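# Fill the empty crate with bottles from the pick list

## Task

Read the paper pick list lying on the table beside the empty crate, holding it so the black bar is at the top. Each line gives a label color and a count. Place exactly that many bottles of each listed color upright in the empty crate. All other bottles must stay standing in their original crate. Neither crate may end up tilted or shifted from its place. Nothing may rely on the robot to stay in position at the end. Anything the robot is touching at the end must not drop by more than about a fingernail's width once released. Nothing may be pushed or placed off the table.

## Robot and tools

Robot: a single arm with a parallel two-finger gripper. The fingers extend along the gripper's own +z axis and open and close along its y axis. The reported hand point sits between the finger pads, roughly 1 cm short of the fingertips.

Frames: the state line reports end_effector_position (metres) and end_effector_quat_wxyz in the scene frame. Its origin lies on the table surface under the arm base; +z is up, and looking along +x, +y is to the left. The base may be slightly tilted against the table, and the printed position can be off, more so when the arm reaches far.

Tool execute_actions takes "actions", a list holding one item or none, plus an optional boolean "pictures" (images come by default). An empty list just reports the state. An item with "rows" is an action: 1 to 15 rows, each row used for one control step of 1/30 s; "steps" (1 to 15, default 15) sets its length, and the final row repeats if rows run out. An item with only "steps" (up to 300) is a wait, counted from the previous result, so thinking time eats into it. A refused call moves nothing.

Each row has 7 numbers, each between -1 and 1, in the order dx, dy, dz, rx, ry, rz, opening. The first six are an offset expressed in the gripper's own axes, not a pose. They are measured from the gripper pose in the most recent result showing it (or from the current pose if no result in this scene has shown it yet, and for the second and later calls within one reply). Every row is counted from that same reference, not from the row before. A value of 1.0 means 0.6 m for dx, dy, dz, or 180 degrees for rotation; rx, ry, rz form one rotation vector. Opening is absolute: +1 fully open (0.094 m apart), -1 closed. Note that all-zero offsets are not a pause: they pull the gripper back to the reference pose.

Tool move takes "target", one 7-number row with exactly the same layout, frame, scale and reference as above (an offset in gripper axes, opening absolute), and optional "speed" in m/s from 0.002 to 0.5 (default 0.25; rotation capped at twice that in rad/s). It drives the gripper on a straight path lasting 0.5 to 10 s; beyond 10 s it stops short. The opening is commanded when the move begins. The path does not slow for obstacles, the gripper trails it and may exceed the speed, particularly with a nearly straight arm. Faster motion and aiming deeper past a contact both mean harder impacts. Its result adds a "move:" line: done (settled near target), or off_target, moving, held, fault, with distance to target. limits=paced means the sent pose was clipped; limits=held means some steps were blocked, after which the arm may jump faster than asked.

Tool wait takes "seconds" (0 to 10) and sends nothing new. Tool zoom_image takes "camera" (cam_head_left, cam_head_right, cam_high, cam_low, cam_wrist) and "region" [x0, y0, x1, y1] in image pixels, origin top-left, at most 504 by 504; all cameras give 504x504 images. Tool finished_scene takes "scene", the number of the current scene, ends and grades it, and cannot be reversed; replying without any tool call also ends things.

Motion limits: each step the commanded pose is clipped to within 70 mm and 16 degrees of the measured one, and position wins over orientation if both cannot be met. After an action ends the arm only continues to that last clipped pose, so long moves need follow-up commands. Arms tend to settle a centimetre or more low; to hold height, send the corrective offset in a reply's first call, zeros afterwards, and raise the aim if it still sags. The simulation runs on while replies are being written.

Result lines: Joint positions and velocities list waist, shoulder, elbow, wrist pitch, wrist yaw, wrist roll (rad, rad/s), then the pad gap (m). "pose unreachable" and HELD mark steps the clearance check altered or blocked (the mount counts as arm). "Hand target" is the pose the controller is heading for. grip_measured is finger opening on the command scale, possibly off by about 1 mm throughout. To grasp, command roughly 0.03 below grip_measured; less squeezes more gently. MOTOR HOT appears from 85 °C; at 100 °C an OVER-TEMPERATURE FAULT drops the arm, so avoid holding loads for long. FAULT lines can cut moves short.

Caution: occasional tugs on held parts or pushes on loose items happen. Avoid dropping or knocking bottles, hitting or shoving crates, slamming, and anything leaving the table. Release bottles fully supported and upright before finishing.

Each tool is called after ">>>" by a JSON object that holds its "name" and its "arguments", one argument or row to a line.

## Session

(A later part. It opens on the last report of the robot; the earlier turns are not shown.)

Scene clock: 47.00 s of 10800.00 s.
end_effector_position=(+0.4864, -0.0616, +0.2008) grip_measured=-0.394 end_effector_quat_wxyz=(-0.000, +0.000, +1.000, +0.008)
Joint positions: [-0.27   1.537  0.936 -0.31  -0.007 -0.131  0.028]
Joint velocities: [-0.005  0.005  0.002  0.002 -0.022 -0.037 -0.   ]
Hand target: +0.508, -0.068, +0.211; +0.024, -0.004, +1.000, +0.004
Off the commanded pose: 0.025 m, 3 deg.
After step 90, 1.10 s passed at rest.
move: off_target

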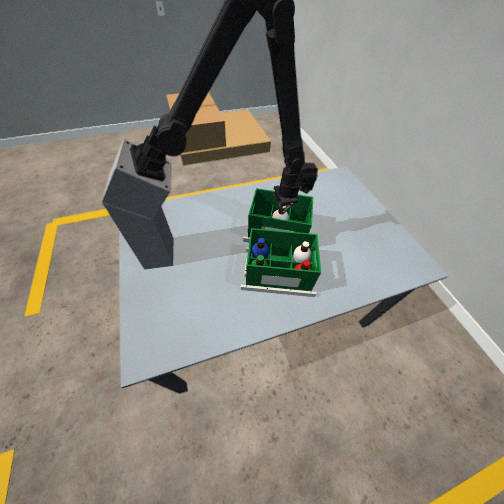

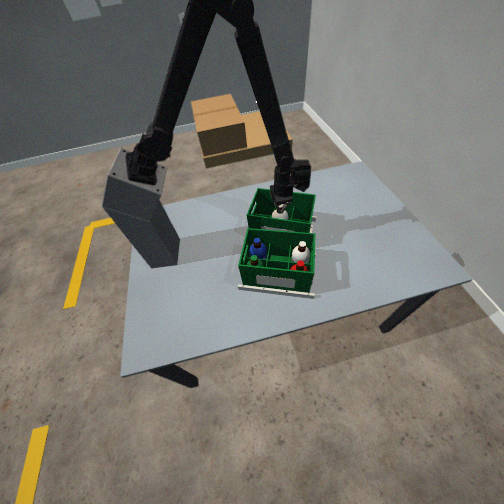

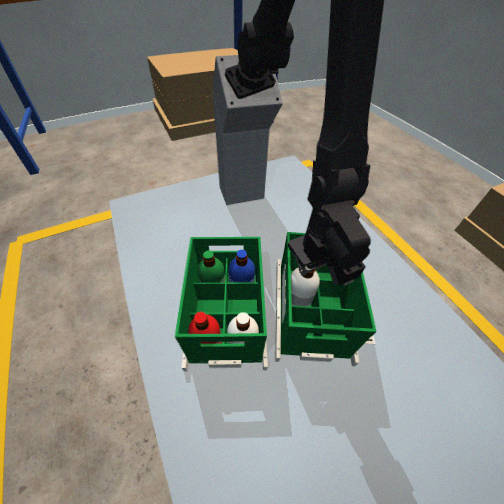

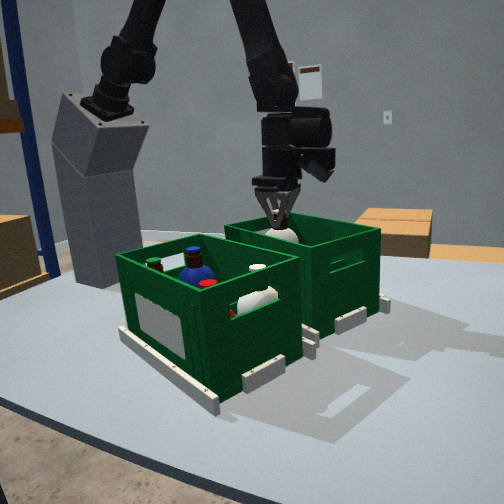

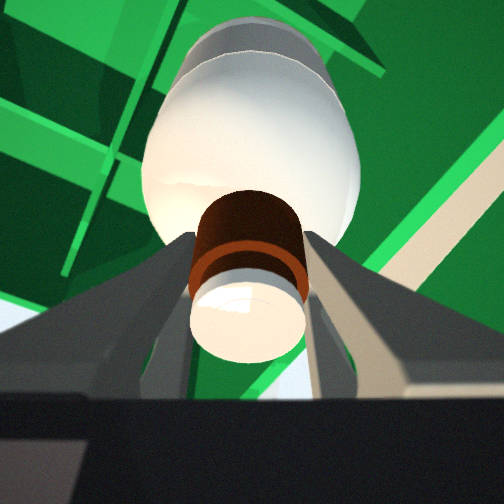

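>>> {"name": "move", "arguments": {
  "target": [-0.035,-0.005,0.085,0,-0.015,0,-0.5],
  "speed": 0.035
}}

>>> {"name": "move", "arguments": {
  "target": [0,0,0,0,0,0,-0.1]
}}

>>> {"name": "move", "arguments": {
  "target": [0,0,-0.14,0,0,0,-0.1],
  "speed": 0.12
}}

>>> {"name": "move", "arguments": {
  "target": [0.245,-0.32,0.01,0.005,-0.008,0,-0.05]
}}

Scene clock: 56.13 s of 10800.00 s.
end_effector_position=(+0.4837, -0.0600, +0.1478) grip_measured=-0.394 end_effector_quat_wxyz=(-0.001, +0.000, +1.000, +0.010)
Joint positions: [-0.27   1.682  0.978 -0.209 -0.012 -0.131  0.028]
Joint velocities: [ 0.015 -0.005 -0.017 -0.002 -0.022  0.051 -0.   ]
Hand target: +0.506, -0.064, +0.150; +0.023, +0.000, +1.000, +0.007
Off the commanded pose: 0.024 m, 3 deg.
After step 90, 4.33 s passed at rest.
move: off_target

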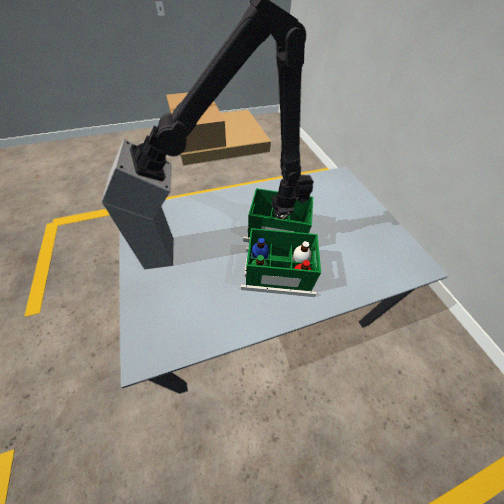

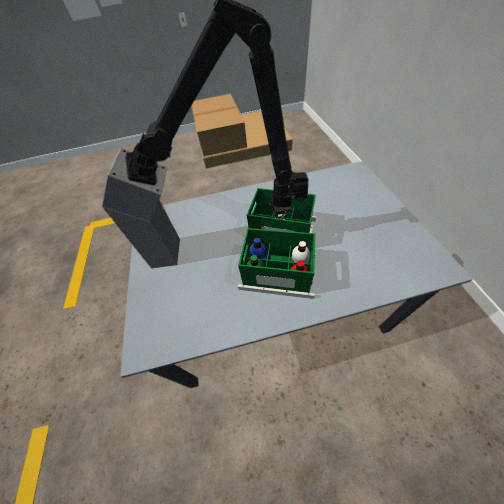

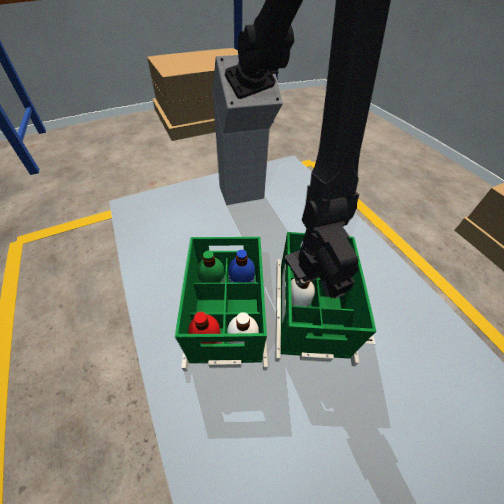

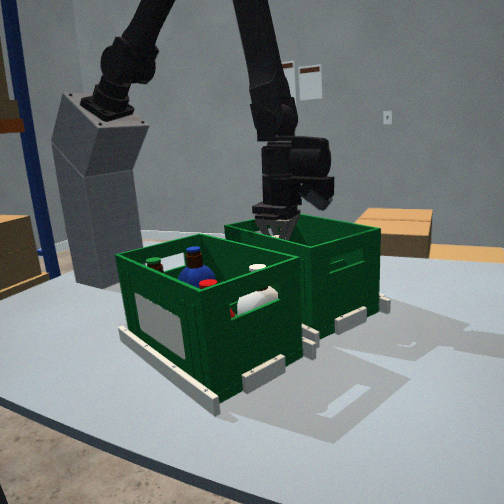

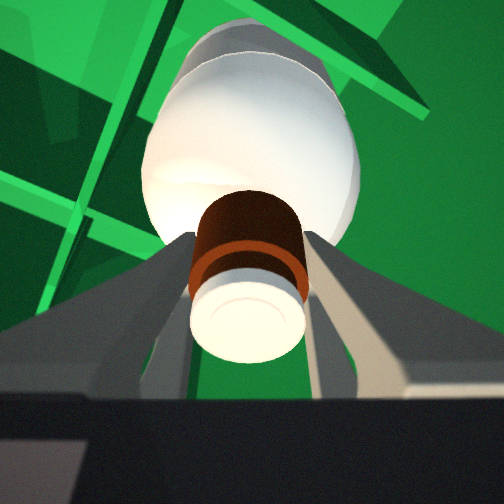

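Scene clock: 56.63 s of 10800.00 s.
end_effector_position=(+0.4837, -0.0574, +0.1478) grip_measured=-0.103 end_effector_quat_wxyz=(-0.000, -0.001, +1.000, +0.013)
Joint positions: [-0.266  1.682  0.978 -0.209 -0.015 -0.131  0.042]
Joint velocities: [-0.015 -0.005 -0.012  0.002 -0.022  0.022 -0.   ]
Hand target: +0.484, -0.060, +0.148; -0.001, +0.000, +1.000, +0.010
Off the commanded pose: 0.003 m, 0 deg.
move: done

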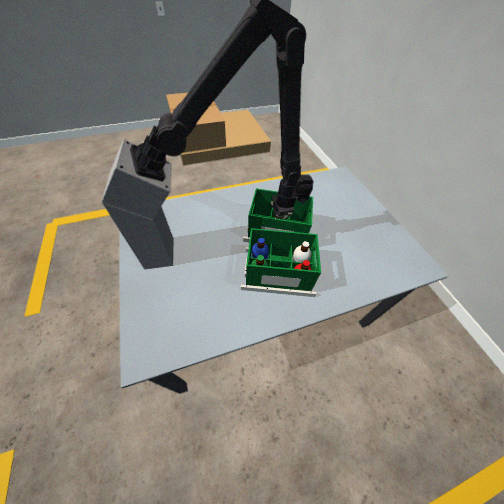

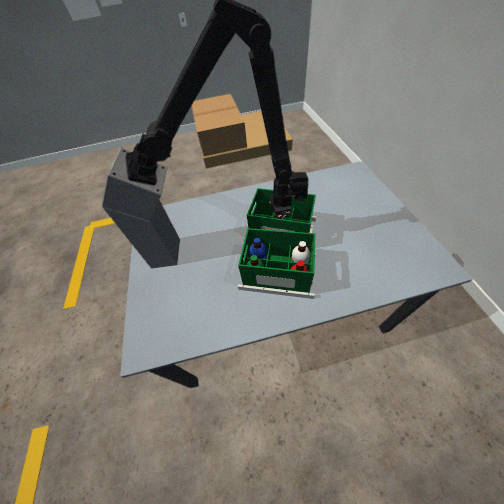

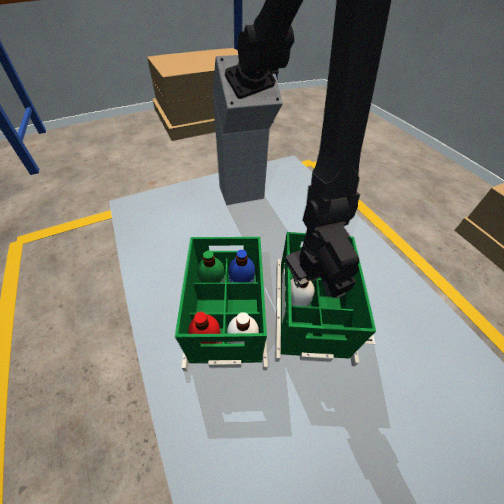

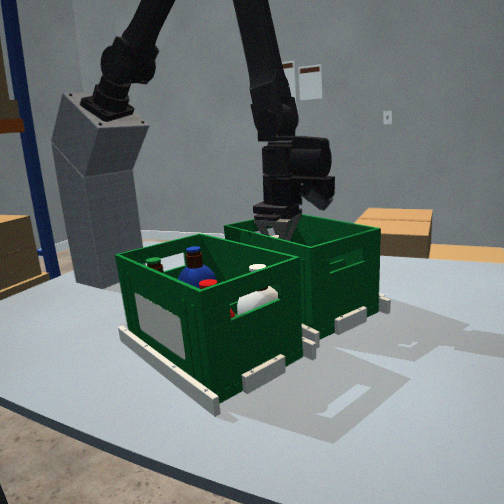

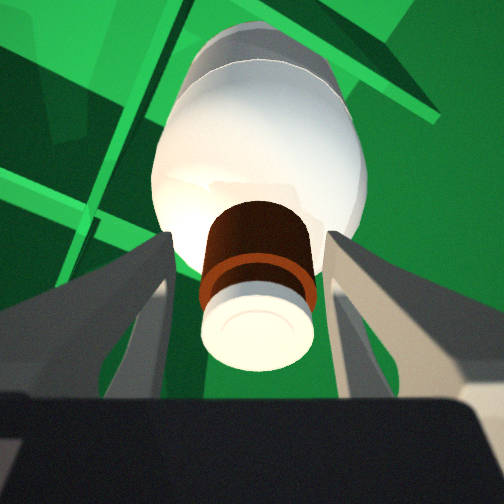

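Scene clock: 57.70 s of 10800.00 s.
end_effector_position=(+0.4867, -0.0586, +0.2289) grip_measured=-0.103 end_effector_quat_wxyz=(+0.000, -0.001, +1.000, +0.013)
Joint positions: [-0.266  1.459  0.919 -0.37  -0.015 -0.131  0.042]
Joint velocities: [-0.005 -0.015 -0.002 -0.022 -0.022  0.051 -0.001]
Hand target: +0.485, -0.059, +0.232; -0.001, -0.001, +1.000, +0.013
Off the commanded pose: 0.004 m, 0 deg.
move: done

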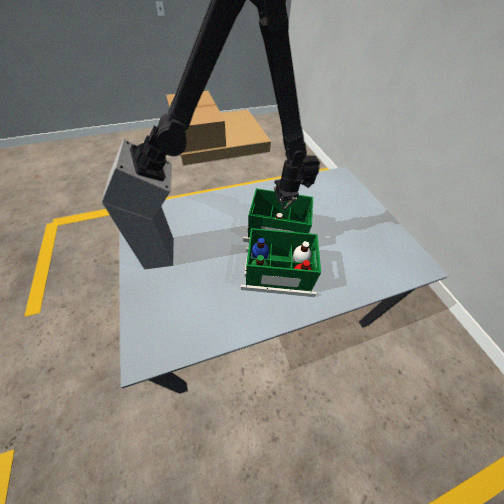

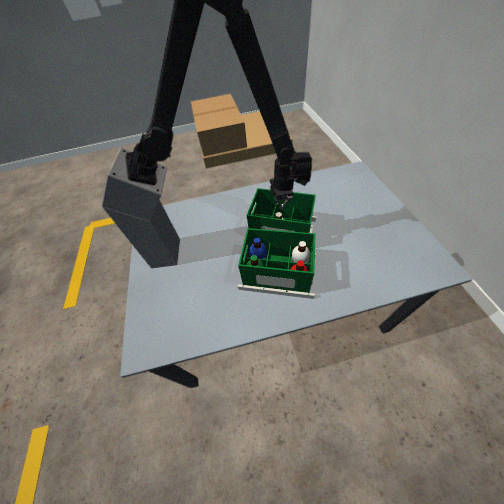

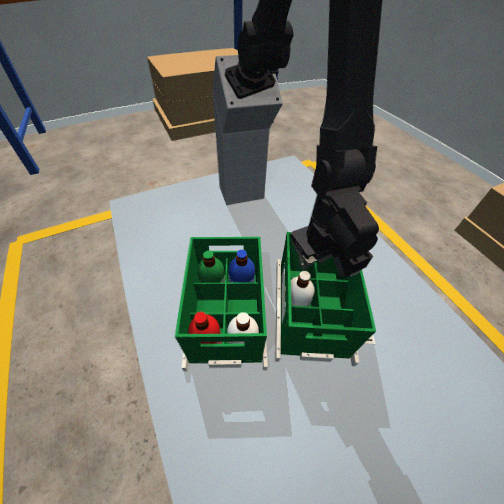

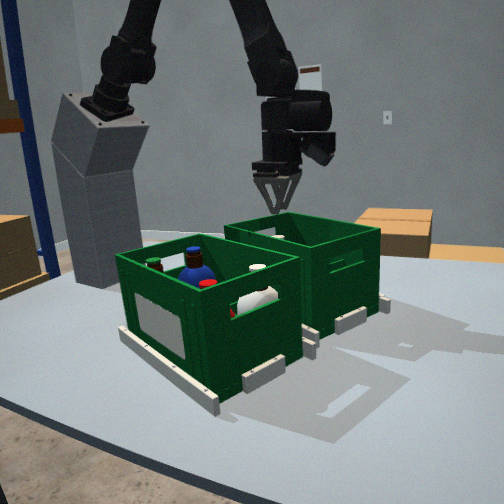

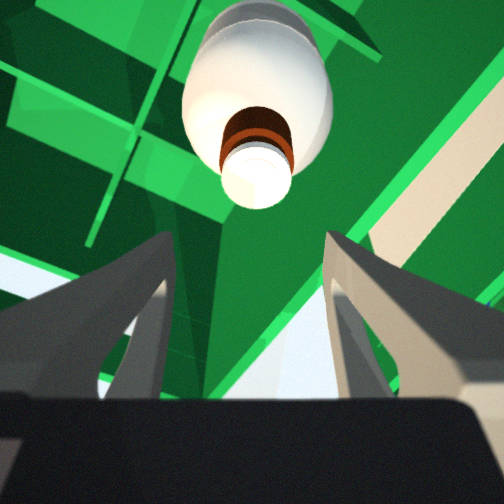

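Scene clock: 59.27 s of 10800.00 s.
end_effector_position=(+0.3361, -0.2570, +0.2221) grip_measured=-0.053 end_effector_quat_wxyz=(+0.006, +0.006, +1.000, -0.004)
Joint positions: [-0.844  1.537  0.742 -0.177 -0.335 -0.584  0.045]
Joint velocities: [ 0.005 -0.005  0.017  0.007 -0.007 -0.007  0.   ]
Hand target: +0.338, -0.255, +0.221; +0.010, -0.006, +1.000, -0.002
Off the commanded pose: 0.008 m, 1 deg.
move: done

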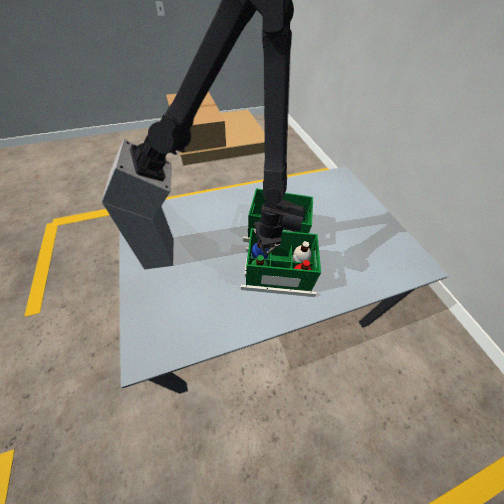

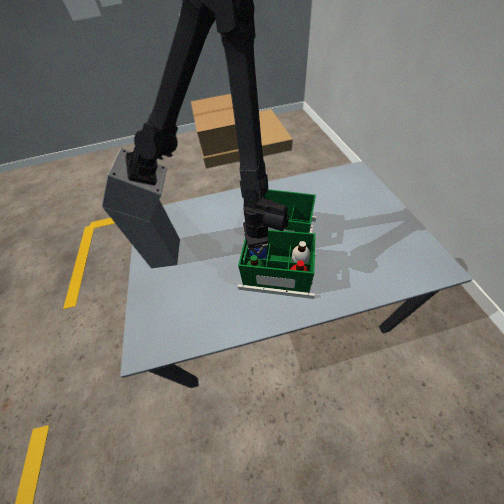

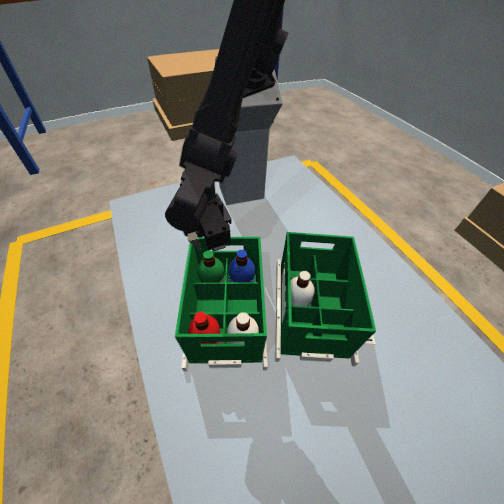

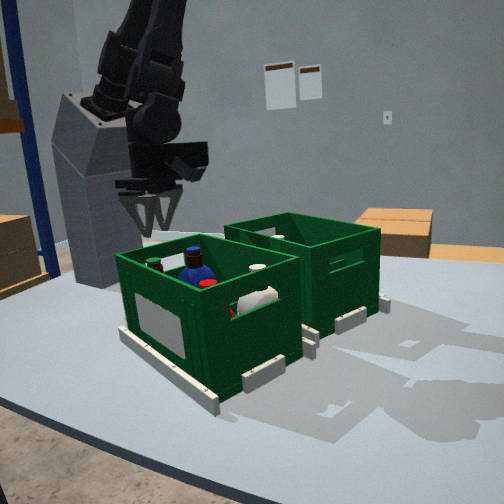

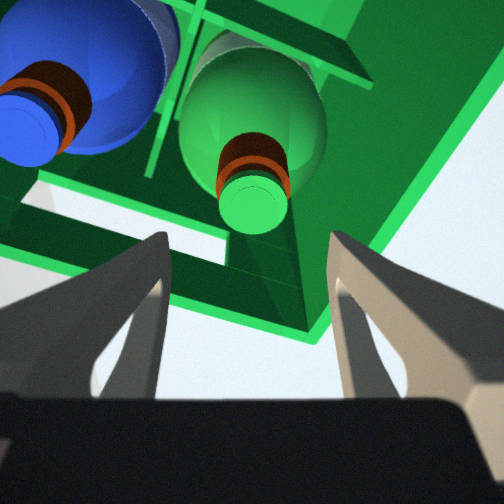

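>>> {"name": "move", "arguments": {
  "target": [0.008,0,0.128,0,0,0,-0.05],
  "speed": 0.05
}}

Scene clock: 72.27 s of 10800.00 s.
end_effector_position=(+0.3268, -0.2574, +0.1478) grip_measured=-0.053 end_effector_quat_wxyz=(+0.004, +0.004, +1.000, -0.001)
Joint positions: [-0.799  1.765  0.8   -0.001 -0.31  -0.553  0.045]
Joint velocities: [-0.005  0.005 -0.007 -0.002  0.081 -0.051 -0.001]
Hand target: +0.331, -0.257, +0.145; +0.007, +0.006, +1.000, -0.003
Off the commanded pose: 0.006 m, 0 deg.
After step 90, 8.17 s passed at rest.
move: done

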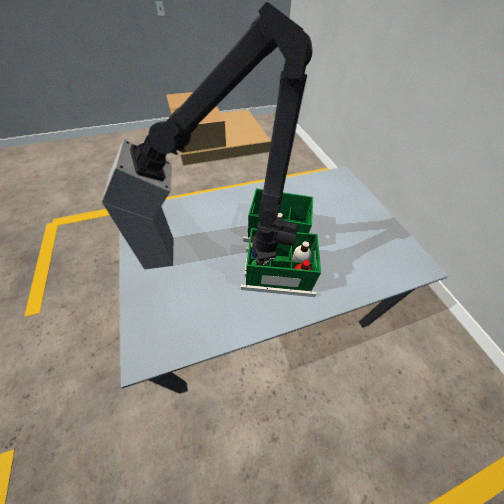

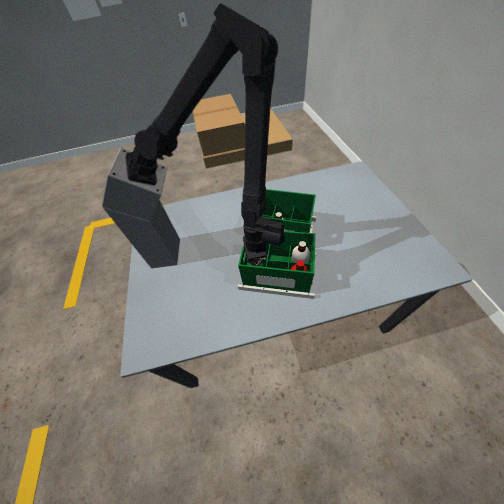

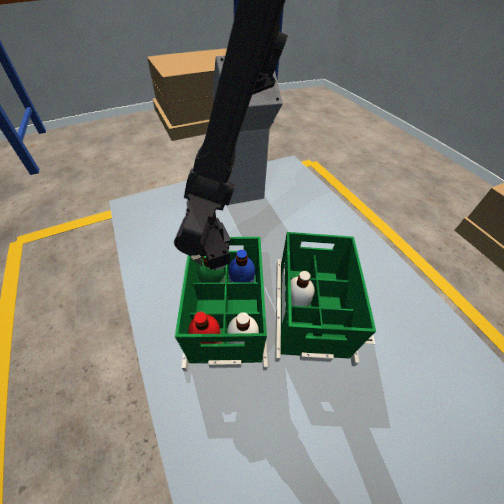

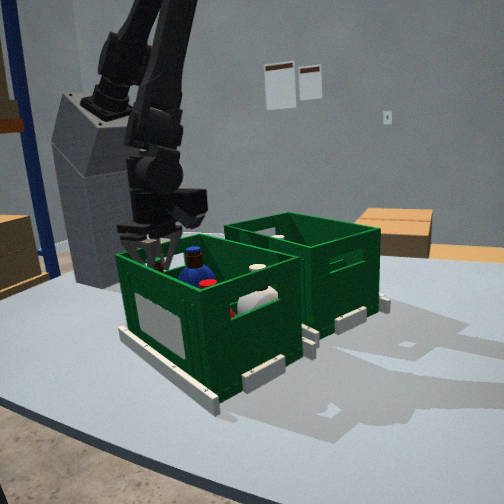

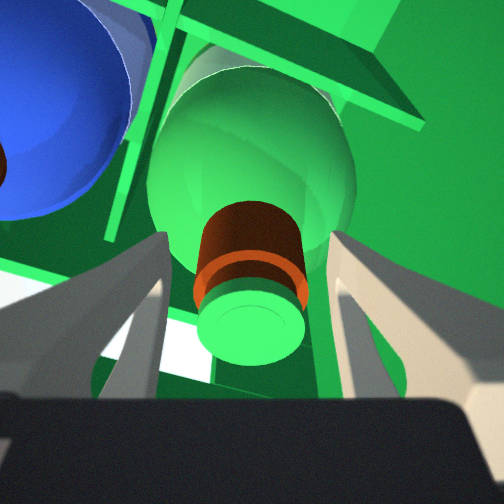

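>>> {"name": "move", "arguments": {
  "target": [0,0,0,0,0,0,-0.5]
}}

>>> {"name": "move", "arguments": {
  "target": [-0.02,0,-0.36,0.006,-0.014,0,-0.5],
  "speed": 0.12
}}

>>> {"name": "move", "arguments": {
  "target": [-0.34,0.43,-0.02,0,-0.015,0,-0.5],
  "speed": 0.15
}}

Scene clock: 77.87 s of 10800.00 s.
end_effector_position=(+0.3268, -0.2575, +0.1478) grip_measured=-0.389 end_effector_quat_wxyz=(+0.004, +0.004, +1.000, -0.002)
Joint positions: [-0.799  1.765  0.8   -0.001 -0.31  -0.552  0.029]
Joint velocities: [-0.005  0.005 -0.017  0.007 -0.081 -0.037  0.   ]
Hand target: +0.327, -0.257, +0.148; +0.004, +0.004, +1.000, -0.001
Off the commanded pose: 0.000 m, 0 deg.
After step 90, 1.90 s passed at rest.
move: done

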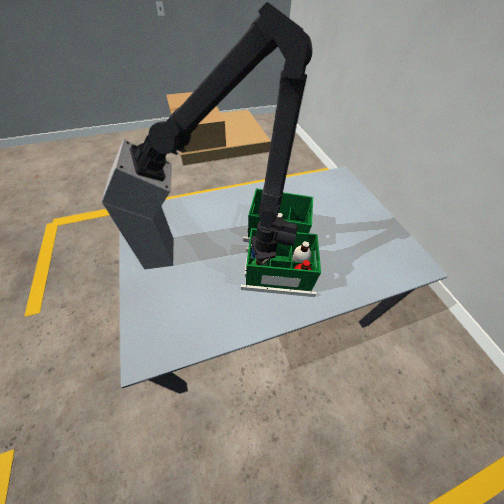

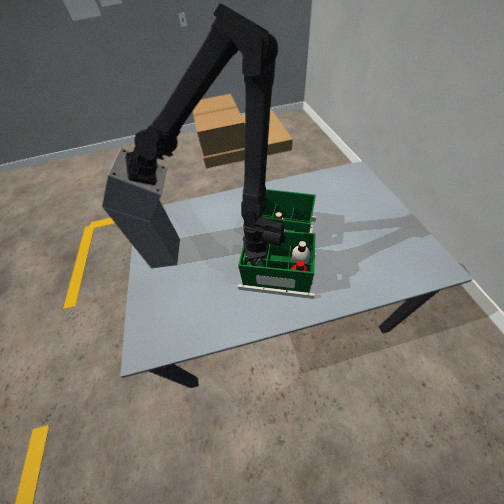

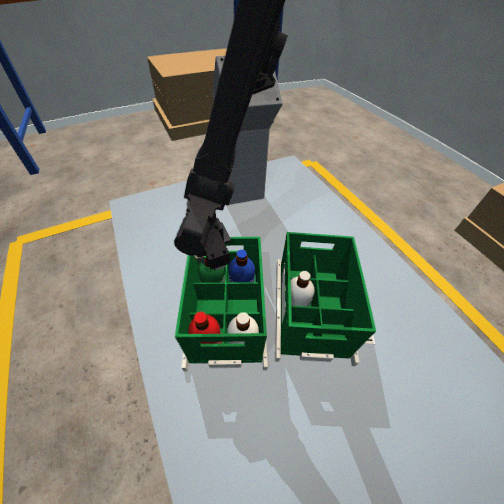

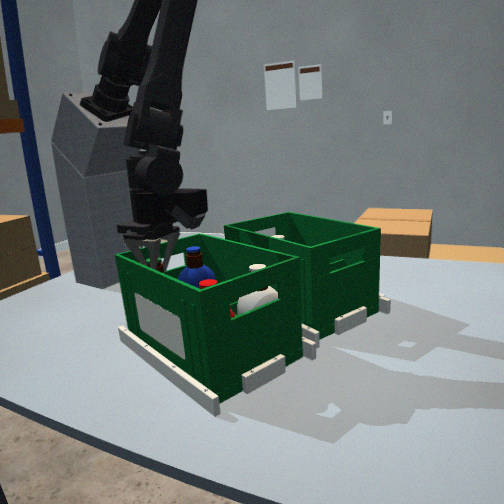

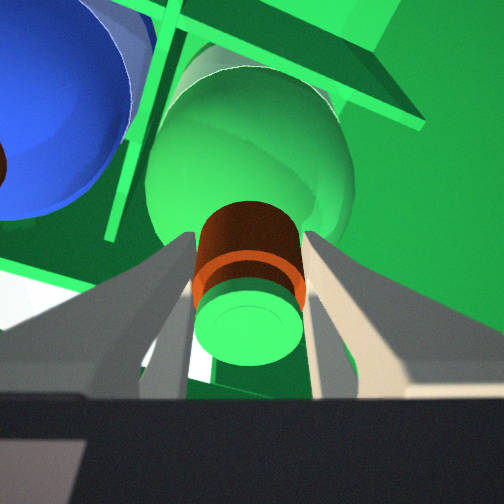

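Scene clock: 80.03 s of 10800.00 s.
end_effector_position=(+0.3279, -0.2469, +0.3496) grip_measured=-0.389 end_effector_quat_wxyz=(+0.008, +0.013, +1.000, +0.004)
Joint positions: [-0.974  1.157  0.698 -0.564 -0.42  -0.692  0.029]
Joint velocities: [-0.005 -0.005  0.017 -0.012 -0.007  0.007  0.001]
Hand target: +0.340, -0.258, +0.366; +0.023, +0.003, +1.000, -0.013
Off the commanded pose: 0.020 m, 3 deg.
move: off_target

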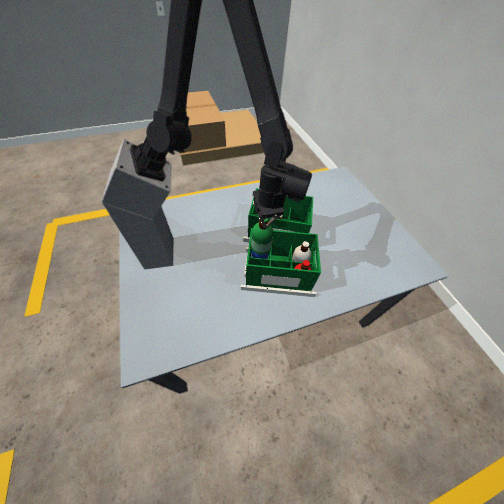

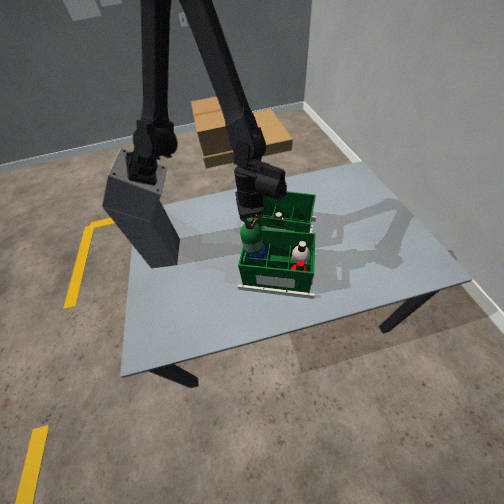

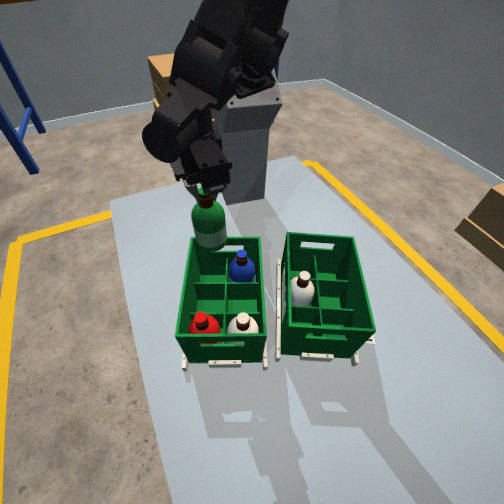

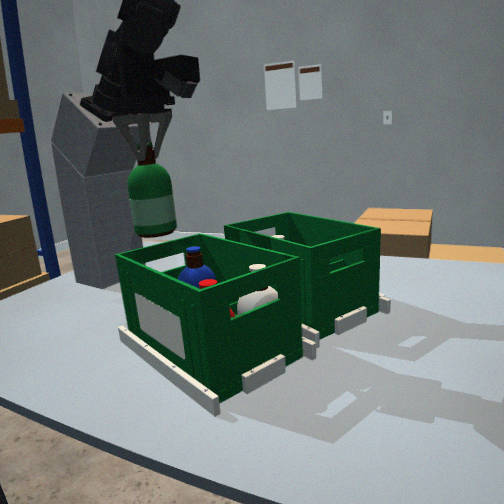

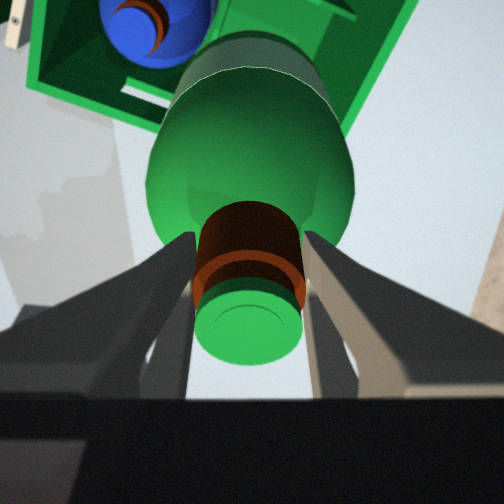

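Scene clock: 82.70 s of 10800.00 s.
end_effector_position=(+0.5112, +0.0076, +0.3473) grip_measured=-0.389 end_effector_quat_wxyz=(+0.003, +0.010, +1.000, +0.013)
Joint positions: [-0.075  1.203  0.969 -0.677  0.101  0.042  0.029]
Joint velocities: [ 0.005 -0.005  0.007 -0.002 -0.007  0.051  0.001]
Hand target: +0.542, +0.006, +0.370; +0.035, +0.021, +0.999, +0.014
Off the commanded pose: 0.033 m, 3 deg.
move: off_target

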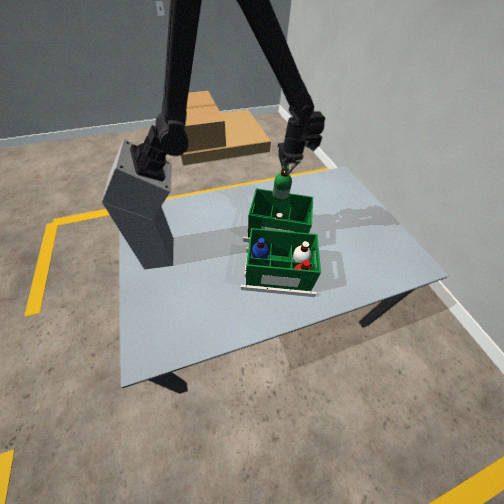

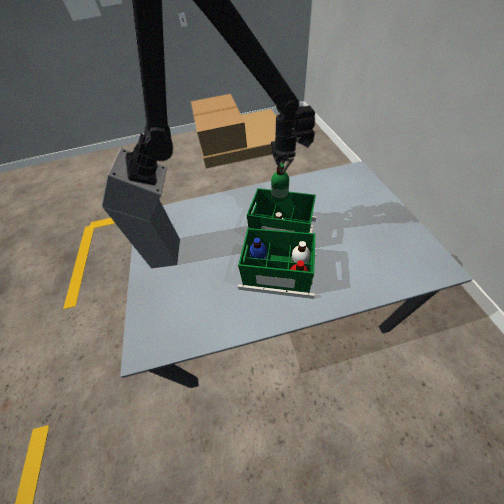

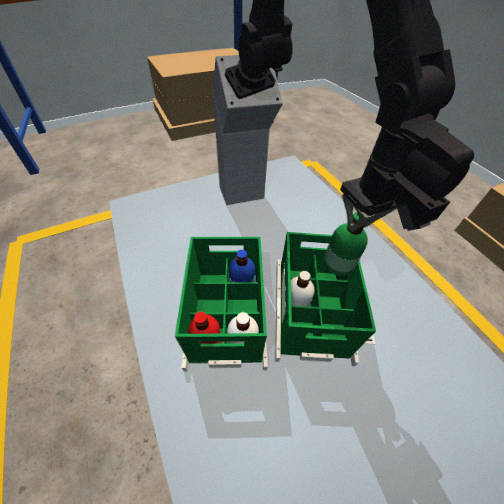

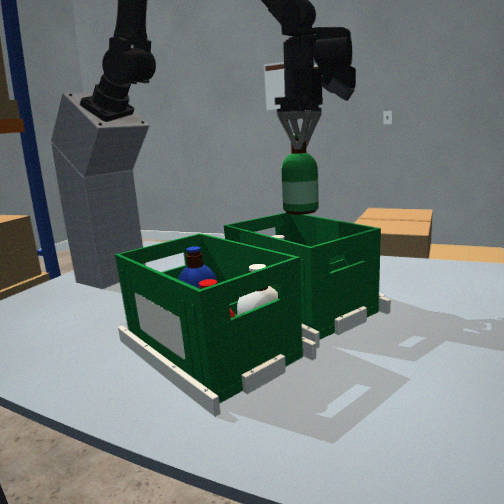

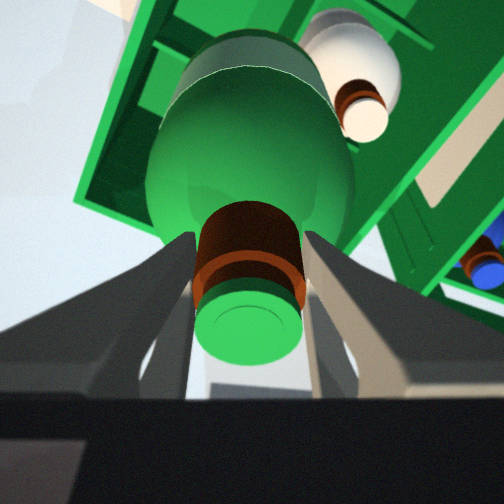

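>>> {"name": "move", "arguments": {
  "target": [-0.04,0.008,0.15,0.006,-0.015,0,-0.5],
  "speed": 0.05
}}

Scene clock: 87.47 s of 10800.00 s.
end_effector_position=(+0.5000, +0.0184, +0.2415) grip_measured=-0.389 end_effector_quat_wxyz=(-0.009, +0.009, +1.000, +0.006)
Joint positions: [-0.075  1.456  0.958 -0.438  0.115  0.043  0.029]
Joint velocities: [ 0.024 -0.015  0.017  0.002  0.007  0.007  0.001]
Hand target: +0.534, +0.014, +0.258; +0.027, +0.010, +1.000, +0.003
Off the commanded pose: 0.040 m, 4 deg.
move: off_target

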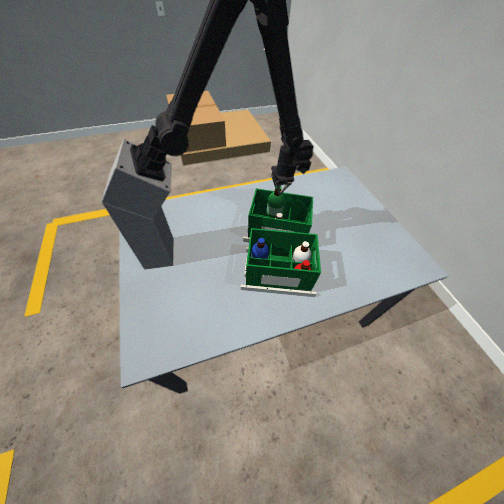

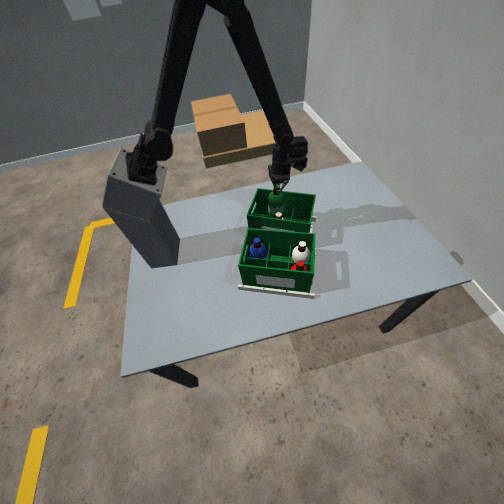

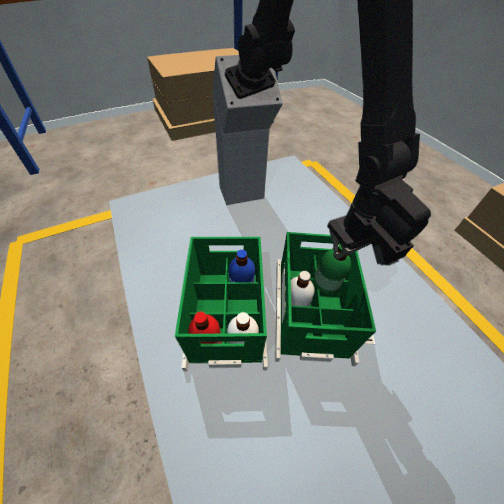

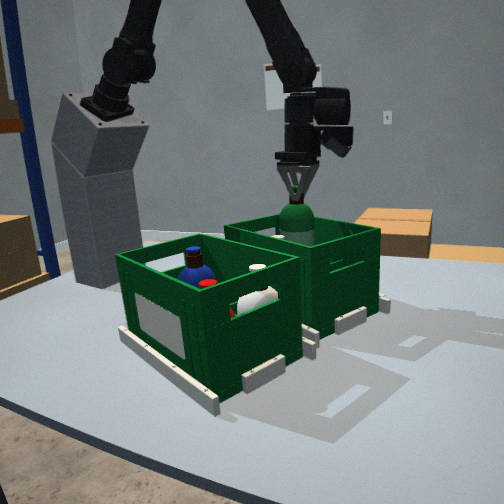

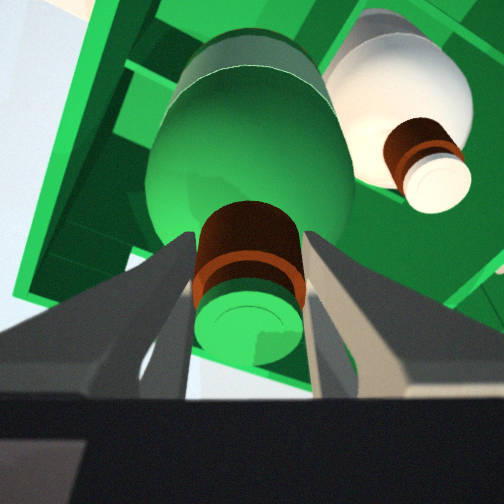

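Use direct steps to avoid sag at path start.

>>> {"name": "execute_actions", "arguments": {
  "actions": [
    {"rows":[[-0.065,0,-0.035,0,-0.026,0,-0.5],[-0.07,0,-0.035,0,-0.027,0,-0.5],[-0.075,0,-0.035,0,-0.028,0,-0.5],[-0.08,0,-0.035,0,-0.03,0,-0.5],[-0.085,0,-0.035,0,-0.03,0,-0.5],[-0.09,0,-0.035,0,-0.03,0,-0.5],[-0.095,0,-0.035,0,-0.03,0,-0.5]]}
  ],
  "pictures": false
}}

>>> {"name": "wait", "arguments": {
  "seconds": 0.5
}}

Scene clock: 95.33 s of 10800.00 s.
end_effector_position=(+0.5345, +0.0181, +0.2485) grip_measured=-0.389 end_effector_quat_wxyz=(+0.017, +0.012, +1.000, +0.006)
Joint positions: [-0.075  1.465  1.022 -0.44   0.117  0.043  0.029]
Joint velocities: [-0.005 -0.005 -0.002 -0.017  0.022  0.007 -0.001]
Hand target: +0.557, +0.017, +0.262; +0.038, +0.009, +0.999, +0.005
Off the commanded pose: 0.026 m, 2 deg.
Steps of this call (steps 1 to 90: nothing new was sent; then 4.37 s passed at rest; steps 91 to 105: all 15 steps of this action). Readings (end_effector_position):
91: (+0.5025, +0.0183, +0.2421)
92: (+0.5030, +0.0183, +0.2422)
94: (+0.5052, +0.0181, +0.2428)
98: (+0.5172, +0.0181, +0.2449)
105: the state above

Scene clock: 95.83 s of 10800.00 s.
end_effector_position=(+0.5325, +0.0184, +0.2459) grip_measured=-0.389 end_effector_quat_wxyz=(+0.014, +0.012, +1.000, +0.006)
Joint positions: [-0.075  1.471  1.022 -0.441  0.117  0.043  0.029]
Joint velocities: [-0.005 -0.024  0.012 -0.007 -0.037  0.007 -0.001]
Hand target: +0.557, +0.017, +0.262; +0.038, +0.009, +0.999, +0.005
Off the commanded pose: 0.029 m, 3 deg.
Steps of this call (steps 1 to 15: nothing new was sent). Readings (end_effector_position):
1: (+0.5345, +0.0181, +0.2485)
2: (+0.5344, +0.0181, +0.2484)
4: (+0.5339, +0.0182, +0.2477)
8: (+0.5327, +0.0183, +0.2462)
15: the state above

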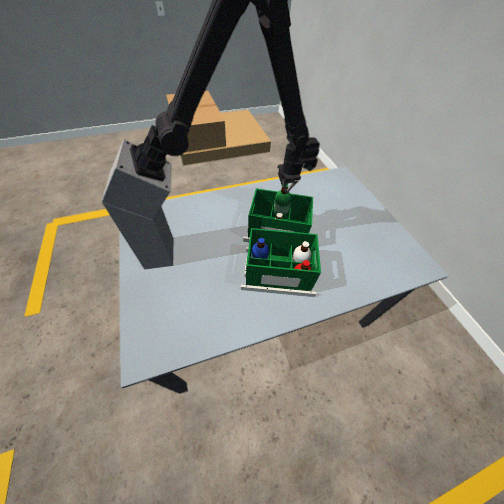

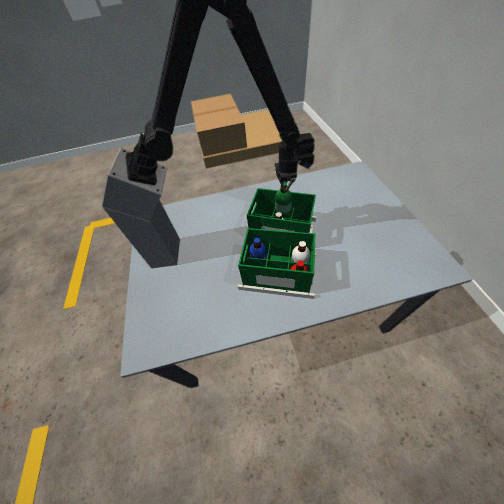

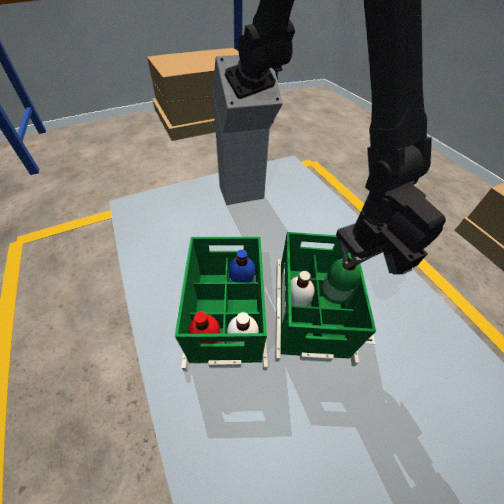

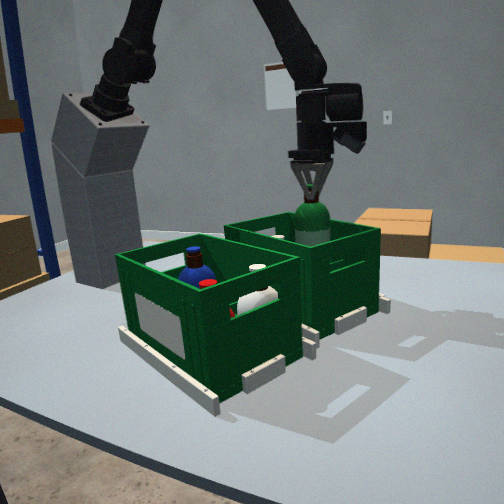

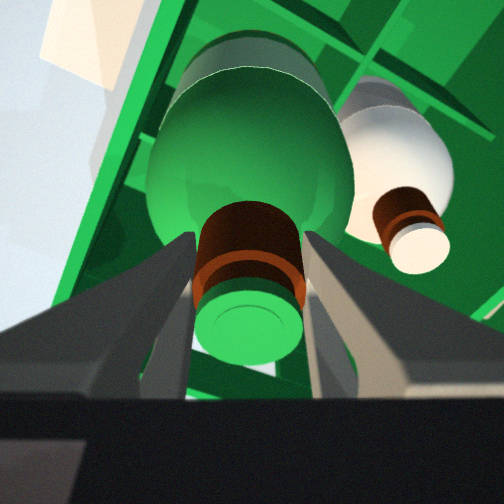

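>>> {"name": "move", "arguments": {
  "target": [-0.03,-0.01,0.14,0,-0.012,0,-0.5],
  "speed": 0.03
}}

Scene clock: 103.70 s of 10800.00 s.
end_effector_position=(+0.5295, +0.0182, +0.1536) grip_measured=-0.389 end_effector_quat_wxyz=(+0.011, +0.014, +1.000, +0.007)
Joint positions: [-0.099  1.704  1.082 -0.272  0.099  0.029  0.029]
Joint velocities: [ 0.005  0.005  0.007 -0.002 -0.066 -0.066 -0.001]
Hand target: +0.551, +0.012, +0.162; +0.033, +0.012, +0.999, +0.005
Off the commanded pose: 0.025 m, 2 deg.
After step 90, 1.73 s passed at rest.
move: off_target

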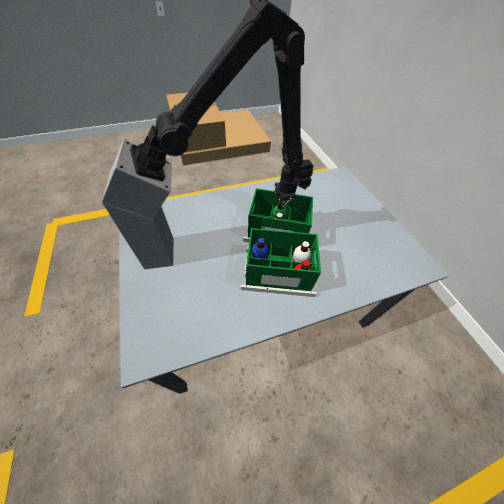

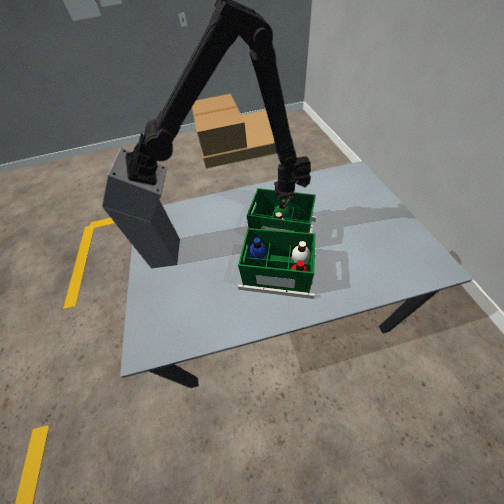

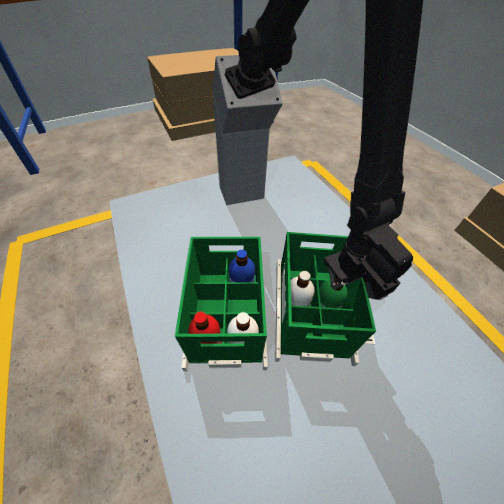

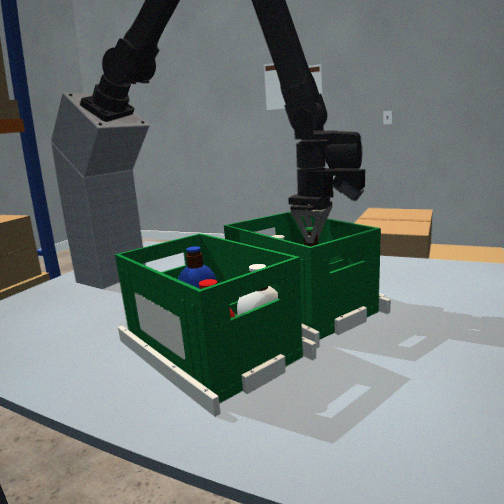

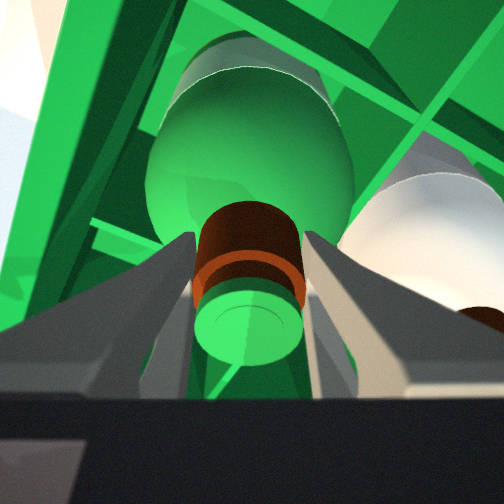

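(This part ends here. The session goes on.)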